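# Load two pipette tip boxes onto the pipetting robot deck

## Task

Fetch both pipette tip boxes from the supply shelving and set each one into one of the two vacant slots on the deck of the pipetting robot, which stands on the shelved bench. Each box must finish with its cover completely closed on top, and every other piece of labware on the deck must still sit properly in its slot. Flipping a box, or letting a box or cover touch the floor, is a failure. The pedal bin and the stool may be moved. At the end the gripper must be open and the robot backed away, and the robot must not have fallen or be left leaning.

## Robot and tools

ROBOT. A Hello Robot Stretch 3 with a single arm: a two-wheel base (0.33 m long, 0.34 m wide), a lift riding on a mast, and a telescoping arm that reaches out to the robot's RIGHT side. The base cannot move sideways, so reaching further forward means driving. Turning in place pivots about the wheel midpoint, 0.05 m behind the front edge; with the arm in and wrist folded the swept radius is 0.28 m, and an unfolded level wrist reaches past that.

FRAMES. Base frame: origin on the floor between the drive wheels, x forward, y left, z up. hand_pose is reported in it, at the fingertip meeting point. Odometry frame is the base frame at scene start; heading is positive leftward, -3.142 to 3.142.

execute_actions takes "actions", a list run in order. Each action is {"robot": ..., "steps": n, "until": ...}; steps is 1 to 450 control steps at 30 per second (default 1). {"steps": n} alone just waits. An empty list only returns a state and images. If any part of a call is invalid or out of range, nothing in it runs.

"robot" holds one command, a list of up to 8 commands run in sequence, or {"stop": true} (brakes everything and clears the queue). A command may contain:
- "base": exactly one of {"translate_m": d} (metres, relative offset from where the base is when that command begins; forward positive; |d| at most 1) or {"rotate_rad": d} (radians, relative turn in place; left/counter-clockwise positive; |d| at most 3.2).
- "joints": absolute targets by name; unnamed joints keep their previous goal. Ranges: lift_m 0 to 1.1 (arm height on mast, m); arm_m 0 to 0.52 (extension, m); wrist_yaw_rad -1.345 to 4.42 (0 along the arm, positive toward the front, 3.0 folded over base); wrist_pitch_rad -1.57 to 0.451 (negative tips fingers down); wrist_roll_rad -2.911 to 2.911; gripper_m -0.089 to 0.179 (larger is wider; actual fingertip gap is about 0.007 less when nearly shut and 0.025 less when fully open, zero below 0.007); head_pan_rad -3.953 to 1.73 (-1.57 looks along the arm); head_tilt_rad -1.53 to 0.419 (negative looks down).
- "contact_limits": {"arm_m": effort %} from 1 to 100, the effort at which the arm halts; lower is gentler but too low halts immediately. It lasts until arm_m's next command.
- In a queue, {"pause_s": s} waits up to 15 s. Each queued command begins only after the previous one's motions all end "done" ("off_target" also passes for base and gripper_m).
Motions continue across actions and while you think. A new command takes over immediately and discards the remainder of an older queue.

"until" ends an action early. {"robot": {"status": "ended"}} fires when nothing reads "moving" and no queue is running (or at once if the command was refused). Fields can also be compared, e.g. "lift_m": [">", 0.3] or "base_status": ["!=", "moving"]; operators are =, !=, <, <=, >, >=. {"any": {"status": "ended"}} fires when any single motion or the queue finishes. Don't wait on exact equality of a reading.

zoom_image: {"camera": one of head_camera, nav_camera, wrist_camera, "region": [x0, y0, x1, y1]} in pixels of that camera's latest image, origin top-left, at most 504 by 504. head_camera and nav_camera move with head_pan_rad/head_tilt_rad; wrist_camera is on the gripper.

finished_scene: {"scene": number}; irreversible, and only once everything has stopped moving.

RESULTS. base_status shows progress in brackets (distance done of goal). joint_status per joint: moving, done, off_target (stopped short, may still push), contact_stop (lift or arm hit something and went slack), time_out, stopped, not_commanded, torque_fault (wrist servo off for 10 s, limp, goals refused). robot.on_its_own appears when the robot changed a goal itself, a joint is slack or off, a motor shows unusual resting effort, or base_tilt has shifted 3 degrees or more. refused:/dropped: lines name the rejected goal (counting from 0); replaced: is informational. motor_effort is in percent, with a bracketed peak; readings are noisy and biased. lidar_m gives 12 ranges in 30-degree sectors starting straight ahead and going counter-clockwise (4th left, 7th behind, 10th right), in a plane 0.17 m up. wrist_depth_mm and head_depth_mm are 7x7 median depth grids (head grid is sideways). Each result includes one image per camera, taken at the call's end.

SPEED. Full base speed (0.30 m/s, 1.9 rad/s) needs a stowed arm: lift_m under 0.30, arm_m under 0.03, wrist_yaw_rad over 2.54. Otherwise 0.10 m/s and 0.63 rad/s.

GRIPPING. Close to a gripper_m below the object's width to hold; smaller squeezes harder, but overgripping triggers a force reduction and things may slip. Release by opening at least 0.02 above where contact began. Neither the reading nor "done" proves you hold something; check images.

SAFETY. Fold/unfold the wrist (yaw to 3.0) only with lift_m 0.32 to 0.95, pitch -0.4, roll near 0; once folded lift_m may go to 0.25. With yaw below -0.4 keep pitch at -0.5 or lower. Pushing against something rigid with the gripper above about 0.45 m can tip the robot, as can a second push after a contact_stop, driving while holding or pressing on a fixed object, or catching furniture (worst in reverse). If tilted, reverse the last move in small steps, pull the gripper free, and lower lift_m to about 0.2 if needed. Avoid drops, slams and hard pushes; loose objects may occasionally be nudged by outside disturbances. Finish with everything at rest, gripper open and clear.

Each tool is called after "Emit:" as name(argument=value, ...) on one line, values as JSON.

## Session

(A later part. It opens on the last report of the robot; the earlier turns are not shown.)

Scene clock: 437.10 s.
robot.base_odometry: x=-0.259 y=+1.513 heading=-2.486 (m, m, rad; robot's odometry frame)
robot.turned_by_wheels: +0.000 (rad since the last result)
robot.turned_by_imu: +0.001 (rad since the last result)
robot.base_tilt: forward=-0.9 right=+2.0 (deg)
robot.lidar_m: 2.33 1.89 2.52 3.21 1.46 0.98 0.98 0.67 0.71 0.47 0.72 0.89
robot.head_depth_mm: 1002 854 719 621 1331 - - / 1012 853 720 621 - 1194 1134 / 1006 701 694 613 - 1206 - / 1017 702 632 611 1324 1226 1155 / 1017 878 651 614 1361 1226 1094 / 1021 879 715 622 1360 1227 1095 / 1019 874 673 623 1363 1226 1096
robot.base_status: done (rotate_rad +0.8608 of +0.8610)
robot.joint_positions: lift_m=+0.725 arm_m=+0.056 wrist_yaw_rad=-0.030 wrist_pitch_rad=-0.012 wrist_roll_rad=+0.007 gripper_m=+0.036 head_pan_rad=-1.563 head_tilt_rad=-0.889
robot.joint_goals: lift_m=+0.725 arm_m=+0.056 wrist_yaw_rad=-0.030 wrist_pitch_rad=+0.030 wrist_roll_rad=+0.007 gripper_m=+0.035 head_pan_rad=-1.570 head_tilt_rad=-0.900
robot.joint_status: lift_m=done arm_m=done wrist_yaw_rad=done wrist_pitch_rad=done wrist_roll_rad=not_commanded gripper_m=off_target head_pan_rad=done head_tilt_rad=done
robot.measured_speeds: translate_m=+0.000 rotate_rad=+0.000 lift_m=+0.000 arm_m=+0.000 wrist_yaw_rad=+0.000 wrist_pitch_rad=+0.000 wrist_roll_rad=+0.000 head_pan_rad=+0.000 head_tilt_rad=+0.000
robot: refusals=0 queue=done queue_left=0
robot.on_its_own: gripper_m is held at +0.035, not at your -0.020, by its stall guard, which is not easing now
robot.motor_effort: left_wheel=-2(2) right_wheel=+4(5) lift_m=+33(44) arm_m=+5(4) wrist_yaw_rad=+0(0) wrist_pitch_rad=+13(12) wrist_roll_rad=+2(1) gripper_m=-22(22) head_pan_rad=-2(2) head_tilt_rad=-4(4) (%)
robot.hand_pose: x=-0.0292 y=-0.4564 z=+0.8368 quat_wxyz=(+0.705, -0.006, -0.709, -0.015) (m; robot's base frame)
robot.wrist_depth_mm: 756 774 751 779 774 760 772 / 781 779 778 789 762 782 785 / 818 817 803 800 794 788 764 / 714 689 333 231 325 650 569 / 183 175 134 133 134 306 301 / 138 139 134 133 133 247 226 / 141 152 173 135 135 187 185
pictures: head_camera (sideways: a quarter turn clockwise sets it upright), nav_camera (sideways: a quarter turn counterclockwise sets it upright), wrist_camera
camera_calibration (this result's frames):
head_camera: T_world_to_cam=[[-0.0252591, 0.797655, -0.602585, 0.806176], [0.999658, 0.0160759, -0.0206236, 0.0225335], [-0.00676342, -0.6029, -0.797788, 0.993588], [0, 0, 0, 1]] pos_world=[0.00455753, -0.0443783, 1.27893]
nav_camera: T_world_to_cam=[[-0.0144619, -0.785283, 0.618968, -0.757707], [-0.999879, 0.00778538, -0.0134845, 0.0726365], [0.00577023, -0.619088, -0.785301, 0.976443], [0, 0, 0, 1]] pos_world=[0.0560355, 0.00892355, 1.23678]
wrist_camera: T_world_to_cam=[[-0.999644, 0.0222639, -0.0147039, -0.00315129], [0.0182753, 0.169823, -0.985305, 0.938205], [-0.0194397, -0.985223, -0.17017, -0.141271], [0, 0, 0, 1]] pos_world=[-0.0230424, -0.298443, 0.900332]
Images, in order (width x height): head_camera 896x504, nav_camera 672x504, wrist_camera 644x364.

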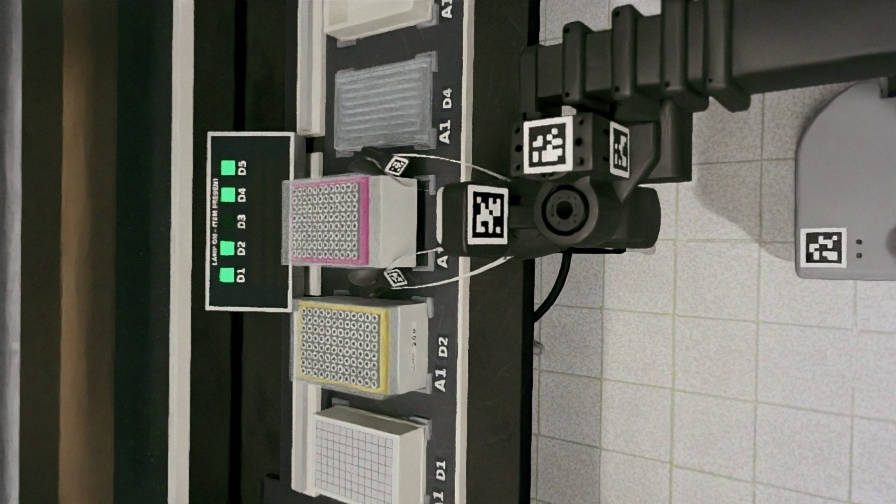

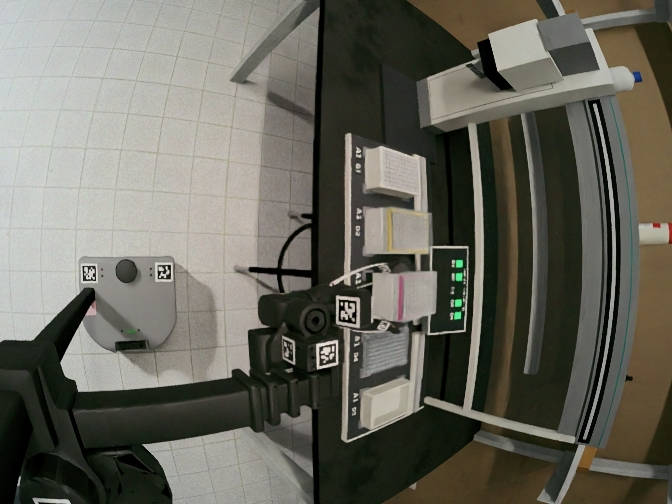

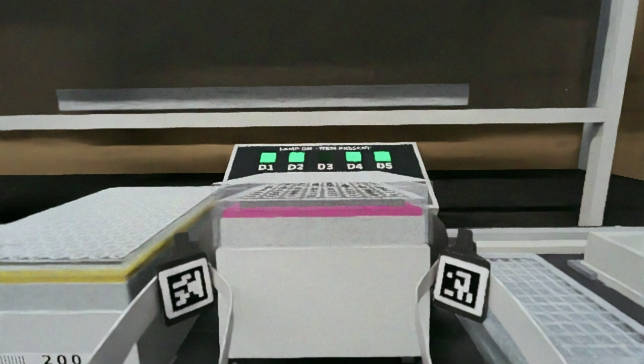

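Emit:
execute_actions(actions=[{"robot":[{"joints":{"lift_m":0.706}},{"pause_s":0.3}],"steps":450,"until":{"robot":{"status":"ended"}}}])

Emit:
zoom_image(camera="head_camera", region=[260, 130, 450, 320])

Scene clock: 444.03 s.
robot.base_odometry: x=-0.259 y=+1.513 heading=-2.486 (m, m, rad; robot's odometry frame)
robot.turned_by_wheels: +0.000 (rad since the last result)
robot.turned_by_imu: +0.001 (rad since the last result)
robot.base_tilt: forward=-1.0 right=+1.9 (deg)
robot.lidar_m: 2.33 1.90 2.51 3.20 1.45 0.98 0.97 0.67 0.71 0.47 0.72 0.89
robot.head_depth_mm: 1004 853 719 624 1343 - - / 1006 856 720 621 - 1196 - / 1015 701 693 612 - 1206 - / 1009 706 698 612 1321 1228 1146 / 1014 879 652 618 1367 1228 1090 / 1016 875 713 621 1353 1225 1104 / 1019 883 669 622 1372 1232 1107
robot.base_status: done (rotate_rad +0.8608 of +0.8610)
robot.joint_positions: lift_m=+0.706 arm_m=+0.056 wrist_yaw_rad=-0.031 wrist_pitch_rad=-0.001 wrist_roll_rad=+0.007 gripper_m=+0.036 head_pan_rad=-1.563 head_tilt_rad=-0.889
robot.joint_goals: lift_m=+0.706 arm_m=+0.056 wrist_yaw_rad=-0.030 wrist_pitch_rad=+0.030 wrist_roll_rad=+0.007 gripper_m=+0.035 head_pan_rad=-1.570 head_tilt_rad=-0.900
robot.joint_status: lift_m=done arm_m=done wrist_yaw_rad=done wrist_pitch_rad=done wrist_roll_rad=not_commanded gripper_m=off_target head_pan_rad=done head_tilt_rad=done
robot.measured_speeds: translate_m=+0.000 rotate_rad=+0.000 lift_m=+0.000 arm_m=+0.000 wrist_yaw_rad=+0.000 wrist_pitch_rad=+0.000 wrist_roll_rad=+0.000 head_pan_rad=+0.000 head_tilt_rad=+0.000
robot: refusals=0 queue=done queue_left=0
robot.on_its_own: gripper_m is held at +0.035, not at your -0.020, by its stall guard, which is not easing now
robot.motor_effort: left_wheel=-2(2) right_wheel=+4(5) lift_m=+31(33) arm_m=+5(5) wrist_yaw_rad=+0(0) wrist_pitch_rad=+10(13) wrist_roll_rad=+2(1) gripper_m=-22(22) head_pan_rad=-3(2) head_tilt_rad=-4(6) (%)
robot.hand_pose: x=-0.0294 y=-0.4567 z=+0.8206 quat_wxyz=(+0.705, -0.010, -0.709, -0.012) (m; robot's base frame)
robot.wrist_depth_mm: 763 773 764 758 766 771 746 / 794 765 792 766 785 782 776 / 813 802 819 356 813 809 803 / 659 233 303 199 308 608 517 / 139 153 133 133 132 292 256 / 136 136 133 133 133 217 210 / 140 151 151 136 136 155 162
pictures: head_camera (sideways: a quarter turn clockwise sets it upright), nav_camera (sideways: a quarter turn counterclockwise sets it upright), wrist_camera
camera_calibration (this result's frames):
head_camera: T_world_to_cam=[[-0.0252593, 0.797655, -0.602585, 0.806176], [0.999658, 0.0160761, -0.0206236, 0.0225335], [-0.00676327, -0.6029, -0.797788, 0.993588], [0, 0, 0, 1]] pos_world=[0.00455754, -0.0443783, 1.27893]
nav_camera: T_world_to_cam=[[-0.0144617, -0.785283, 0.618968, -0.757707], [-0.999879, 0.00778514, -0.0134845, 0.0726365], [0.00577037, -0.619088, -0.785301, 0.976443], [0, 0, 0, 1]] pos_world=[0.0560355, 0.00892356, 1.23678]
wrist_camera: T_world_to_cam=[[-0.999632, 0.0228309, -0.014623, -0.00338445], [0.0180745, 0.159156, -0.987088, 0.918895], [-0.0202088, -0.986989, -0.15951, -0.153875], [0, 0, 0, 1]] pos_world=[-0.0231014, -0.298043, 0.882436]
Images, in order (width x height): head_camera 896x504, nav_camera 672x504, wrist_camera 644x364.

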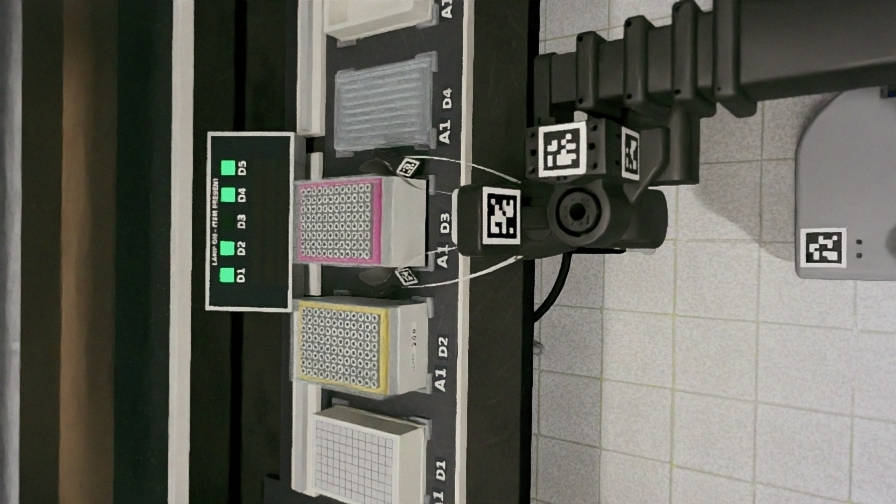

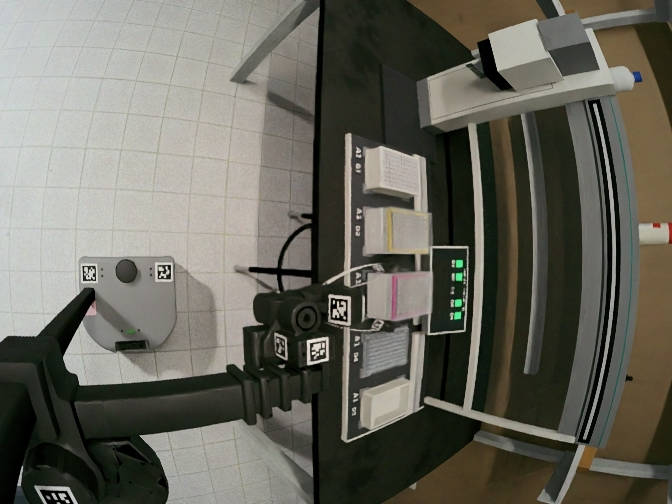

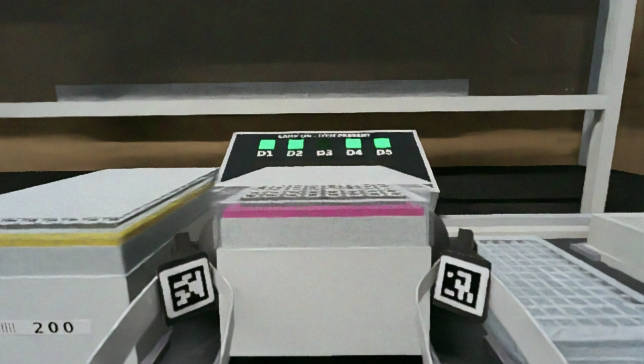

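Region (260, 130, 450, 320) of head_camera's 896x504 image, scaled by 2.653, with more detail than that image has.

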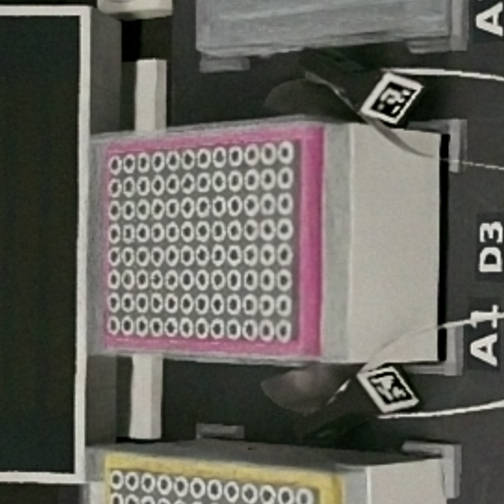

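Emit:
execute_actions(actions=[{"robot":[{"joints":{"arm_m":0.060},"contact_limits":{"arm_m":15}}],"steps":100,"until":{"robot":{"status":"ended"}}},{"robot":[{"joints":{"lift_m":0.695}},{"pause_s":0.3}],"steps":450,"until":{"robot":{"status":"ended"}}}])

Emit:
zoom_image(camera="head_camera", region=[260, 130, 450, 320])

Scene clock: 448.90 s.
robot.base_odometry: x=-0.259 y=+1.513 heading=-2.486 (m, m, rad; robot's odometry frame)
robot.turned_by_wheels: +0.000 (rad since the last result)
robot.turned_by_imu: +0.001 (rad since the last result)
robot.base_tilt: forward=-1.0 right=+1.7 (deg)
robot.lidar_m: 2.33 1.90 2.51 3.21 1.45 0.98 0.97 0.67 0.71 0.47 0.72 0.89
robot.head_depth_mm: 1007 856 724 621 1364 - - / 1010 854 722 624 - 1200 - / 1007 703 696 613 - 1206 - / 1016 706 697 615 1317 1229 1150 / 1017 883 653 617 1363 1242 1102 / 1014 882 713 625 1363 1234 1106 / 1019 879 672 623 1362 1227 1109
robot.base_status: done (rotate_rad +0.8608 of +0.8610)
robot.joint_positions: lift_m=+0.695 arm_m=+0.059 wrist_yaw_rad=-0.033 wrist_pitch_rad=+0.033 wrist_roll_rad=+0.007 gripper_m=+0.036 head_pan_rad=-1.563 head_tilt_rad=-0.889
robot.joint_goals: lift_m=+0.695 arm_m=+0.060 wrist_yaw_rad=-0.030 wrist_pitch_rad=+0.030 wrist_roll_rad=+0.007 gripper_m=+0.035 head_pan_rad=-1.570 head_tilt_rad=-0.900
robot.joint_status: lift_m=done arm_m=done wrist_yaw_rad=done wrist_pitch_rad=done wrist_roll_rad=not_commanded gripper_m=off_target head_pan_rad=done head_tilt_rad=done
robot.measured_speeds: translate_m=+0.000 rotate_rad=+0.000 lift_m=+0.000 arm_m=+0.000 wrist_yaw_rad=+0.000 wrist_pitch_rad=+0.000 wrist_roll_rad=+0.000 head_pan_rad=+0.000 head_tilt_rad=+0.000
robot: refusals=0 queue=done queue_left=0
robot.on_its_own: gripper_m is held at +0.035, not at your -0.020, by its stall guard, which is not easing now
robot.motor_effort: left_wheel=-3(3) right_wheel=+4(4) lift_m=+25(31) arm_m=+10(12) wrist_yaw_rad=+2(2) wrist_pitch_rad=+0(9) wrist_roll_rad=+2(1) gripper_m=-22(22) head_pan_rad=-1(1) head_tilt_rad=-4(4) (%)
robot.contact_limits: arm_m 15 (drawing in: default 32, maximum 52; extending or still: default 43, maximum 70)
robot.hand_pose: x=-0.0299 y=-0.4611 z=+0.8186 quat_wxyz=(+0.705, -0.023, -0.709, +0.000) (m; robot's base frame)
robot.wrist_depth_mm: 757 767 772 770 781 764 767 / 804 787 791 801 788 777 768 / 822 827 361 355 814 822 805 / 755 240 302 211 312 685 565 / 134 149 133 133 132 295 262 / 132 133 133 133 133 219 210 / 135 149 148 135 135 153 159
pictures: head_camera (sideways: a quarter turn clockwise sets it upright), nav_camera (sideways: a quarter turn counterclockwise sets it upright), wrist_camera
camera_calibration (this result's frames):
head_camera: T_world_to_cam=[[-0.0252595, 0.797673, -0.602562, 0.806146], [0.999658, 0.0160768, -0.0206233, 0.0225332], [-0.00676338, -0.602876, -0.797806, 0.993611], [0, 0, 0, 1]] pos_world=[0.00455754, -0.0443776, 1.27893]
nav_camera: T_world_to_cam=[[-0.0144615, -0.785302, 0.618945, -0.757677], [-0.999879, 0.00778542, -0.013484, 0.0726359], [0.00577027, -0.619065, -0.785319, 0.976466], [0, 0, 0, 1]] pos_world=[0.0560355, 0.00892548, 1.23678]
wrist_camera: T_world_to_cam=[[-0.999606, 0.0241512, -0.0143302, -0.00343245], [0.0172444, 0.125135, -0.99199, 0.90595], [-0.0221645, -0.991846, -0.125503, -0.188612], [0, 0, 0, 1]] pos_world=[-0.0232341, -0.300357, 0.874972]
Images, in order (width x height): head_camera 896x504, nav_camera 672x504, wrist_camera 644x364.

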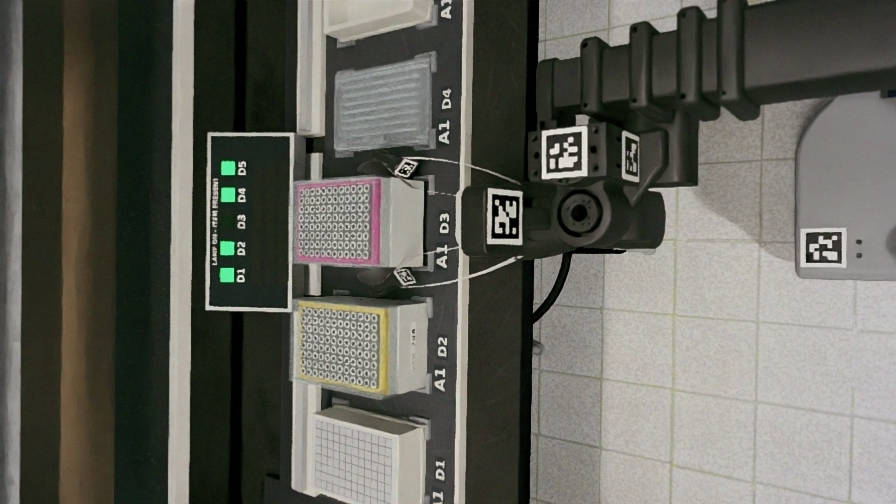

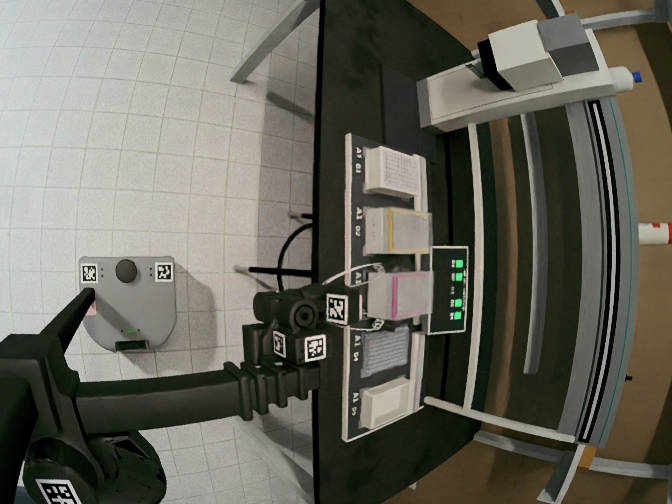

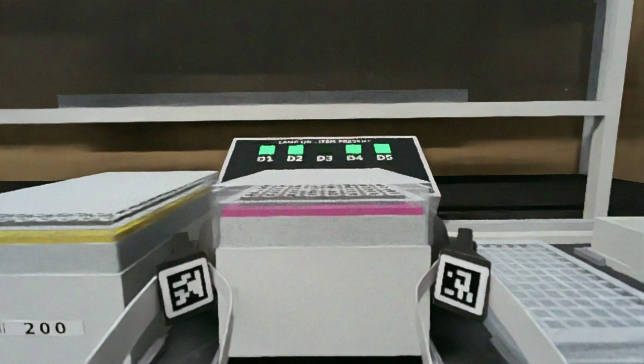

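Region (260, 130, 450, 320) of head_camera's 896x504 image, scaled by 2.653, with more detail than that image has.

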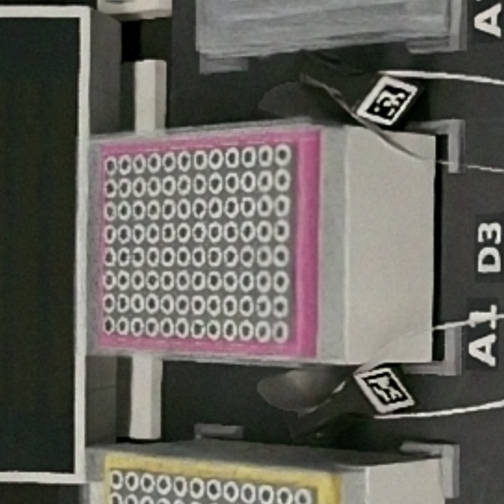

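Emit:
execute_actions(actions=[{"robot":[{"joints":{"lift_m":0.703}},{"base":{"translate_m":-0.0015},"joints":{"arm_m":0.058,"wrist_pitch_rad":0.0}},{"joints":{"lift_m":0.697}},{"pause_s":0.3}],"steps":450,"until":{"robot":{"status":"ended"}}}])

Emit:
zoom_image(camera="head_camera", region=[260, 130, 450, 320])

Scene clock: 456.70 s.
robot.base_odometry: x=-0.258 y=+1.514 heading=-2.486 (m, m, rad; robot's odometry frame)
robot.turned_by_wheels: +0.000 (rad since the last result)
robot.turned_by_imu: +0.001 (rad since the last result)
robot.base_tilt: forward=-1.0 right=+1.9 (deg)
robot.lidar_m: 2.33 1.89 2.52 3.22 1.45 0.98 0.97 0.68 0.70 0.47 0.72 0.89
robot.head_depth_mm: 999 855 721 624 1357 - - / 1009 852 723 623 - 1204 - / 1016 703 692 612 - 1204 - / 1009 705 698 619 1327 1227 1150 / 1014 883 654 618 1360 1229 1104 / 1014 881 698 621 1368 1230 1101 / 1018 880 671 623 1361 1231 1101
robot.base_status: done (translate_m -0.0015 of -0.0015)
robot.joint_positions: lift_m=+0.697 arm_m=+0.058 wrist_yaw_rad=-0.029 wrist_pitch_rad=-0.007 wrist_roll_rad=+0.007 gripper_m=+0.036 head_pan_rad=-1.563 head_tilt_rad=-0.889
robot.joint_goals: lift_m=+0.697 arm_m=+0.058 wrist_yaw_rad=-0.030 wrist_pitch_rad=+0.000 wrist_roll_rad=+0.007 gripper_m=+0.035 head_pan_rad=-1.570 head_tilt_rad=-0.900
robot.joint_status: lift_m=done arm_m=done wrist_yaw_rad=done wrist_pitch_rad=done wrist_roll_rad=not_commanded gripper_m=off_target head_pan_rad=done head_tilt_rad=done
robot.measured_speeds: translate_m=+0.000 rotate_rad=+0.000 lift_m=+0.000 arm_m=+0.000 wrist_yaw_rad=+0.000 wrist_pitch_rad=+0.000 wrist_roll_rad=+0.000 head_pan_rad=+0.000 head_tilt_rad=+0.000
robot: refusals=0 queue=done queue_left=0
robot.on_its_own: gripper_m is held at +0.035, not at your -0.020, by its stall guard, which is not easing now
robot.motor_effort: left_wheel=-1(7) right_wheel=+2(4) lift_m=+27(43) arm_m=+5(8) wrist_yaw_rad=-1(2) wrist_pitch_rad=+3(5) wrist_roll_rad=+2(2) gripper_m=-23(22) head_pan_rad=-1(1) head_tilt_rad=-5(4) (%)
robot.hand_pose: x=-0.0290 y=-0.4586 z=+0.8102 quat_wxyz=(+0.705, -0.008, -0.709, -0.013) (m; robot's base frame)
robot.wrist_depth_mm: 778 769 755 751 748 768 763 / 795 780 704 714 694 778 730 / 821 818 797 347 805 802 794 / 408 185 235 167 297 532 461 / 132 144 131 131 131 275 240 / 134 135 134 133 133 197 190 / 139 141 138 137 137 145 147
pictures: head_camera (sideways: a quarter turn clockwise sets it upright), nav_camera (sideways: a quarter turn counterclockwise sets it upright), wrist_camera
camera_calibration (this result's frames):
head_camera: T_world_to_cam=[[-0.0252592, 0.797674, -0.60256, 0.806143], [0.999658, 0.0160765, -0.0206233, 0.0225332], [-0.00676361, -0.602875, -0.797807, 0.993613], [0, 0, 0, 1]] pos_world=[0.00455752, -0.0443776, 1.27893]
nav_camera: T_world_to_cam=[[-0.0144618, -0.785303, 0.618943, -0.757674], [-0.999879, 0.00778581, -0.013484, 0.0726358], [0.00577004, -0.619063, -0.78532, 0.976468], [0, 0, 0, 1]] pos_world=[0.0560355, 0.0089256, 1.23678]
wrist_camera: T_world_to_cam=[[-0.999662, 0.0214823, -0.014674, -0.00369962], [0.0180217, 0.165027, -0.986124, 0.910857], [-0.0187626, -0.986055, -0.165358, -0.152145], [0, 0, 0, 1]] pos_world=[-0.0229682, -0.300259, 0.873005]
Images, in order (width x height): head_camera 896x504, nav_camera 672x504, wrist_camera 644x364.

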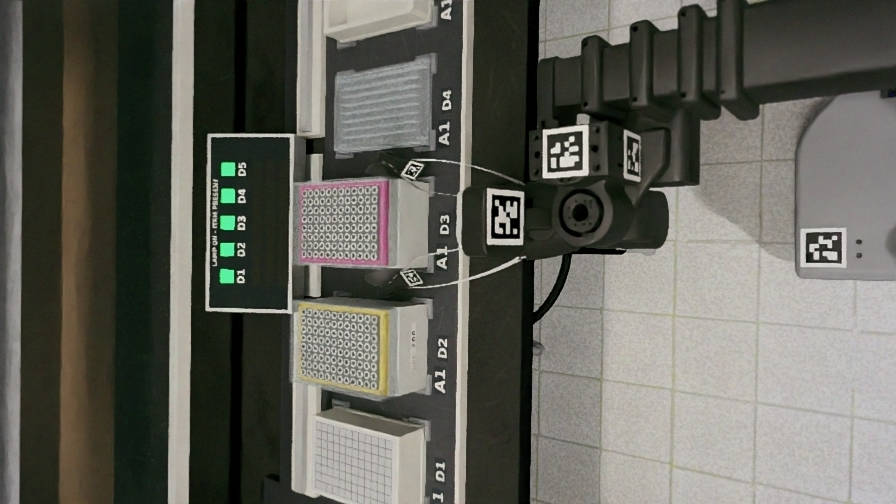

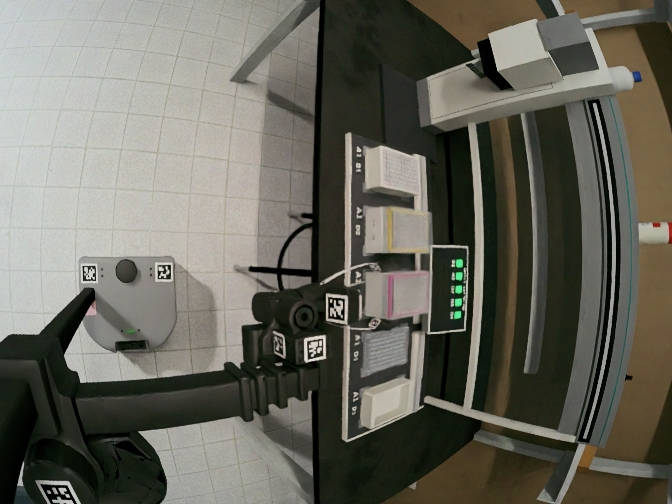

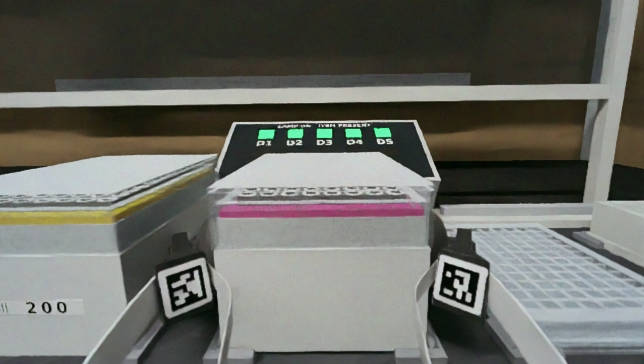

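Region (260, 130, 450, 320) of head_camera's 896x504 image, scaled by 2.653, with more detail than that image has.

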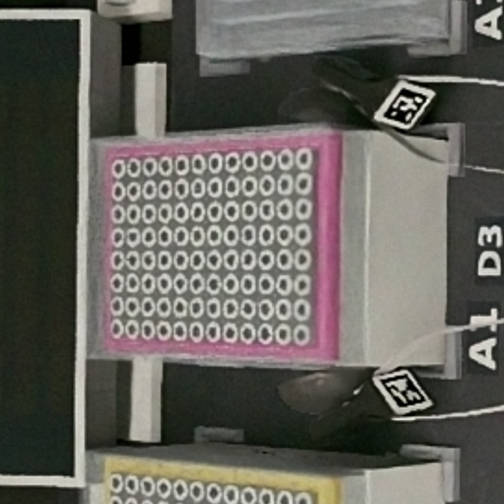

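Emit:
execute_actions(actions=[{"robot":[{"joints":{"gripper_m":0.118}},{"pause_s":0.3},{"joints":{"lift_m":0.701}},{"joints":{"arm_m":0.0}},{"joints":{"lift_m":0.80}},{"base":{"rotate_rad":0.6}},{"base":{"translate_m":0.2},"joints":{"head_pan_rad":-2.4,"head_tilt_rad":-0.7}}],"steps":450,"until":{"robot":{"status":"ended"}}}])

Scene clock: 473.13 s.
robot.base_odometry: x=-0.320 y=+1.323 heading=-1.886 (m, m, rad; robot's odometry frame)
robot.turned_by_wheels: +0.600 (rad since the last result)
robot.turned_by_imu: +0.606 (rad since the last result)
robot.base_tilt: forward=-1.0 right=+1.9 (deg)
robot.lidar_m: 1.70 2.48 3.10 1.49 1.54 1.12 0.87 0.60 0.81 1.20 0.81 1.83
robot.head_depth_mm: 1154 1251 945 745 1543 1318 1159 / 1125 1247 969 741 1497 1318 - / 1097 1216 848 717 1463 1340 - / 1070 1203 832 723 1438 - - / 1058 1186 878 701 920 - - / 1040 1161 933 700 702 - - / 1023 1149 932 725 674 1379 -
robot.base_status: done (translate_m +0.2000 of +0.2000)
robot.joint_positions: lift_m=+0.800 arm_m=+0.000 wrist_yaw_rad=-0.031 wrist_pitch_rad=-0.016 wrist_roll_rad=+0.007 gripper_m=+0.118 head_pan_rad=-2.393 head_tilt_rad=-0.705
robot.joint_goals: lift_m=+0.800 arm_m=+0.000 wrist_yaw_rad=-0.030 wrist_pitch_rad=+0.000 wrist_roll_rad=+0.007 gripper_m=+0.118 head_pan_rad=-2.400 head_tilt_rad=-0.700
robot.joint_status: lift_m=done arm_m=done wrist_yaw_rad=done wrist_pitch_rad=done wrist_roll_rad=not_commanded gripper_m=done head_pan_rad=done head_tilt_rad=done
robot.measured_speeds: translate_m=+0.000 rotate_rad=+0.000 lift_m=+0.000 arm_m=+0.000 wrist_yaw_rad=+0.000 wrist_pitch_rad=+0.000 wrist_roll_rad=+0.000 head_pan_rad=+0.000 head_tilt_rad=+0.000
robot: refusals=0 queue=done queue_left=0
robot.motor_effort: left_wheel=-2(7) right_wheel=+4(9) lift_m=+43(44) arm_m=-6(4) wrist_yaw_rad=+0(1) wrist_pitch_rad=+5(5) wrist_roll_rad=+2(2) gripper_m=+0(91) head_pan_rad=-2(30) head_tilt_rad=+2(15) (%)
robot.hand_pose: x=-0.0293 y=-0.4010 z=+0.9103 quat_wxyz=(+0.705, -0.005, -0.709, -0.017) (m; robot's base frame)
robot.wrist_depth_mm: - - - 873 411 808 734 / - - - - 452 830 763 / - - - - 520 818 766 / - - - - 536 839 766 / - - 592 584 538 578 563 / - - 419 410 406 402 300 / - - - 334 317 298 267
pictures: head_camera (sideways: a quarter turn clockwise sets it upright), nav_camera (sideways: a quarter turn counterclockwise sets it upright), wrist_camera
camera_calibration (this result's frames):
head_camera: T_world_to_cam=[[0.480757, 0.472958, -0.738365, 0.980021], [0.6839, -0.729249, -0.0218241, 0.0260276], [-0.548774, -0.494476, -0.674048, 0.835975], [0, 0, 0, 1]] pos_world=[-0.0301913, -0.0311585, 1.28767]
nav_camera: T_world_to_cam=[[-0.49641, -0.433409, 0.752153, -0.928324], [-0.671312, 0.741, -0.0160736, 0.0740065], [-0.550379, -0.512909, -0.658792, 0.815309], [0, 0, 0, 1]] pos_world=[0.0375814, -0.0390039, 1.23655]
wrist_camera: T_world_to_cam=[[-0.99963, 0.0228424, -0.0147414, -0.00316612], [0.0184925, 0.173859, -0.984597, 1.00225], [-0.0199277, -0.984506, -0.174217, -0.0702011], [0, 0, 0, 1]] pos_world=[-0.023098, -0.243291, 0.974534]
Images, in order (width x height): head_camera 896x504, nav_camera 672x504, wrist_camera 644x364.

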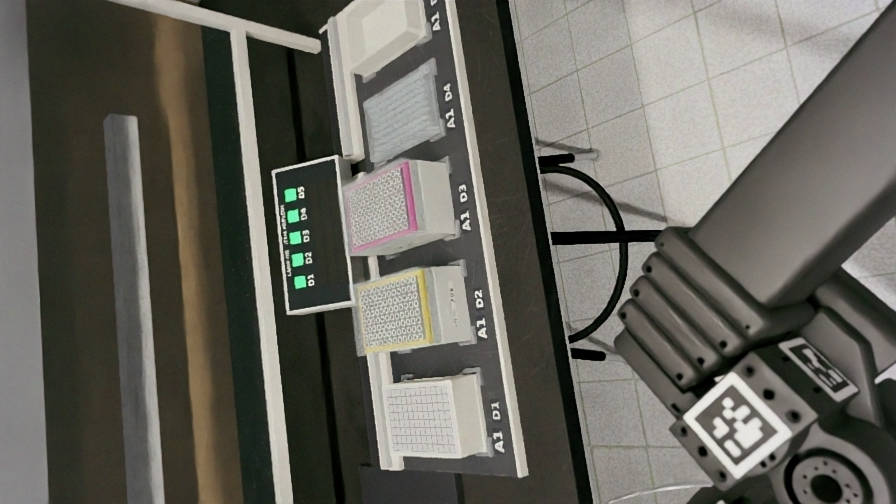

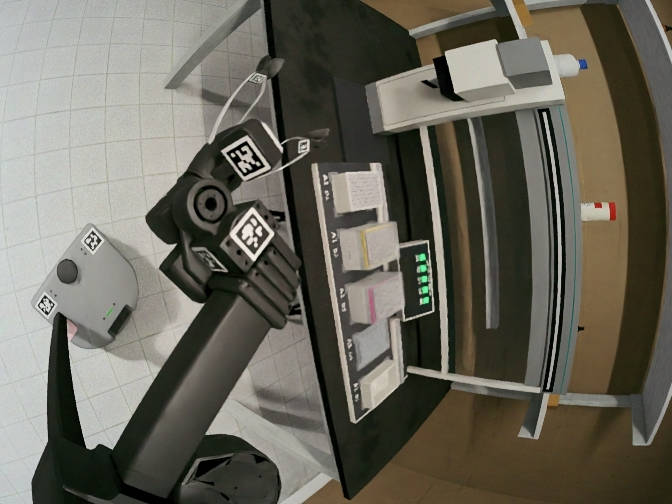

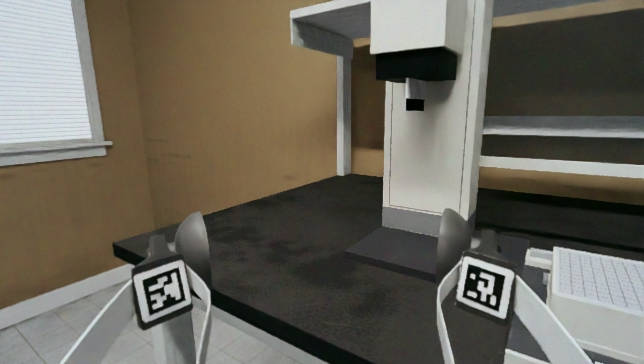

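Emit:
zoom_image(camera="head_camera", region=[320, 40, 510, 380])

Region (320, 40, 510, 380) of head_camera's 896x504 image, scaled by 1.482, with more detail than that image has; it fills the left 282 columns of this view, and the rest is white.

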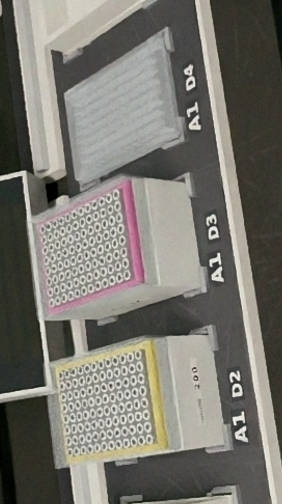

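Emit:
finished_scene(scene=1)

The scene is finished: the task was done.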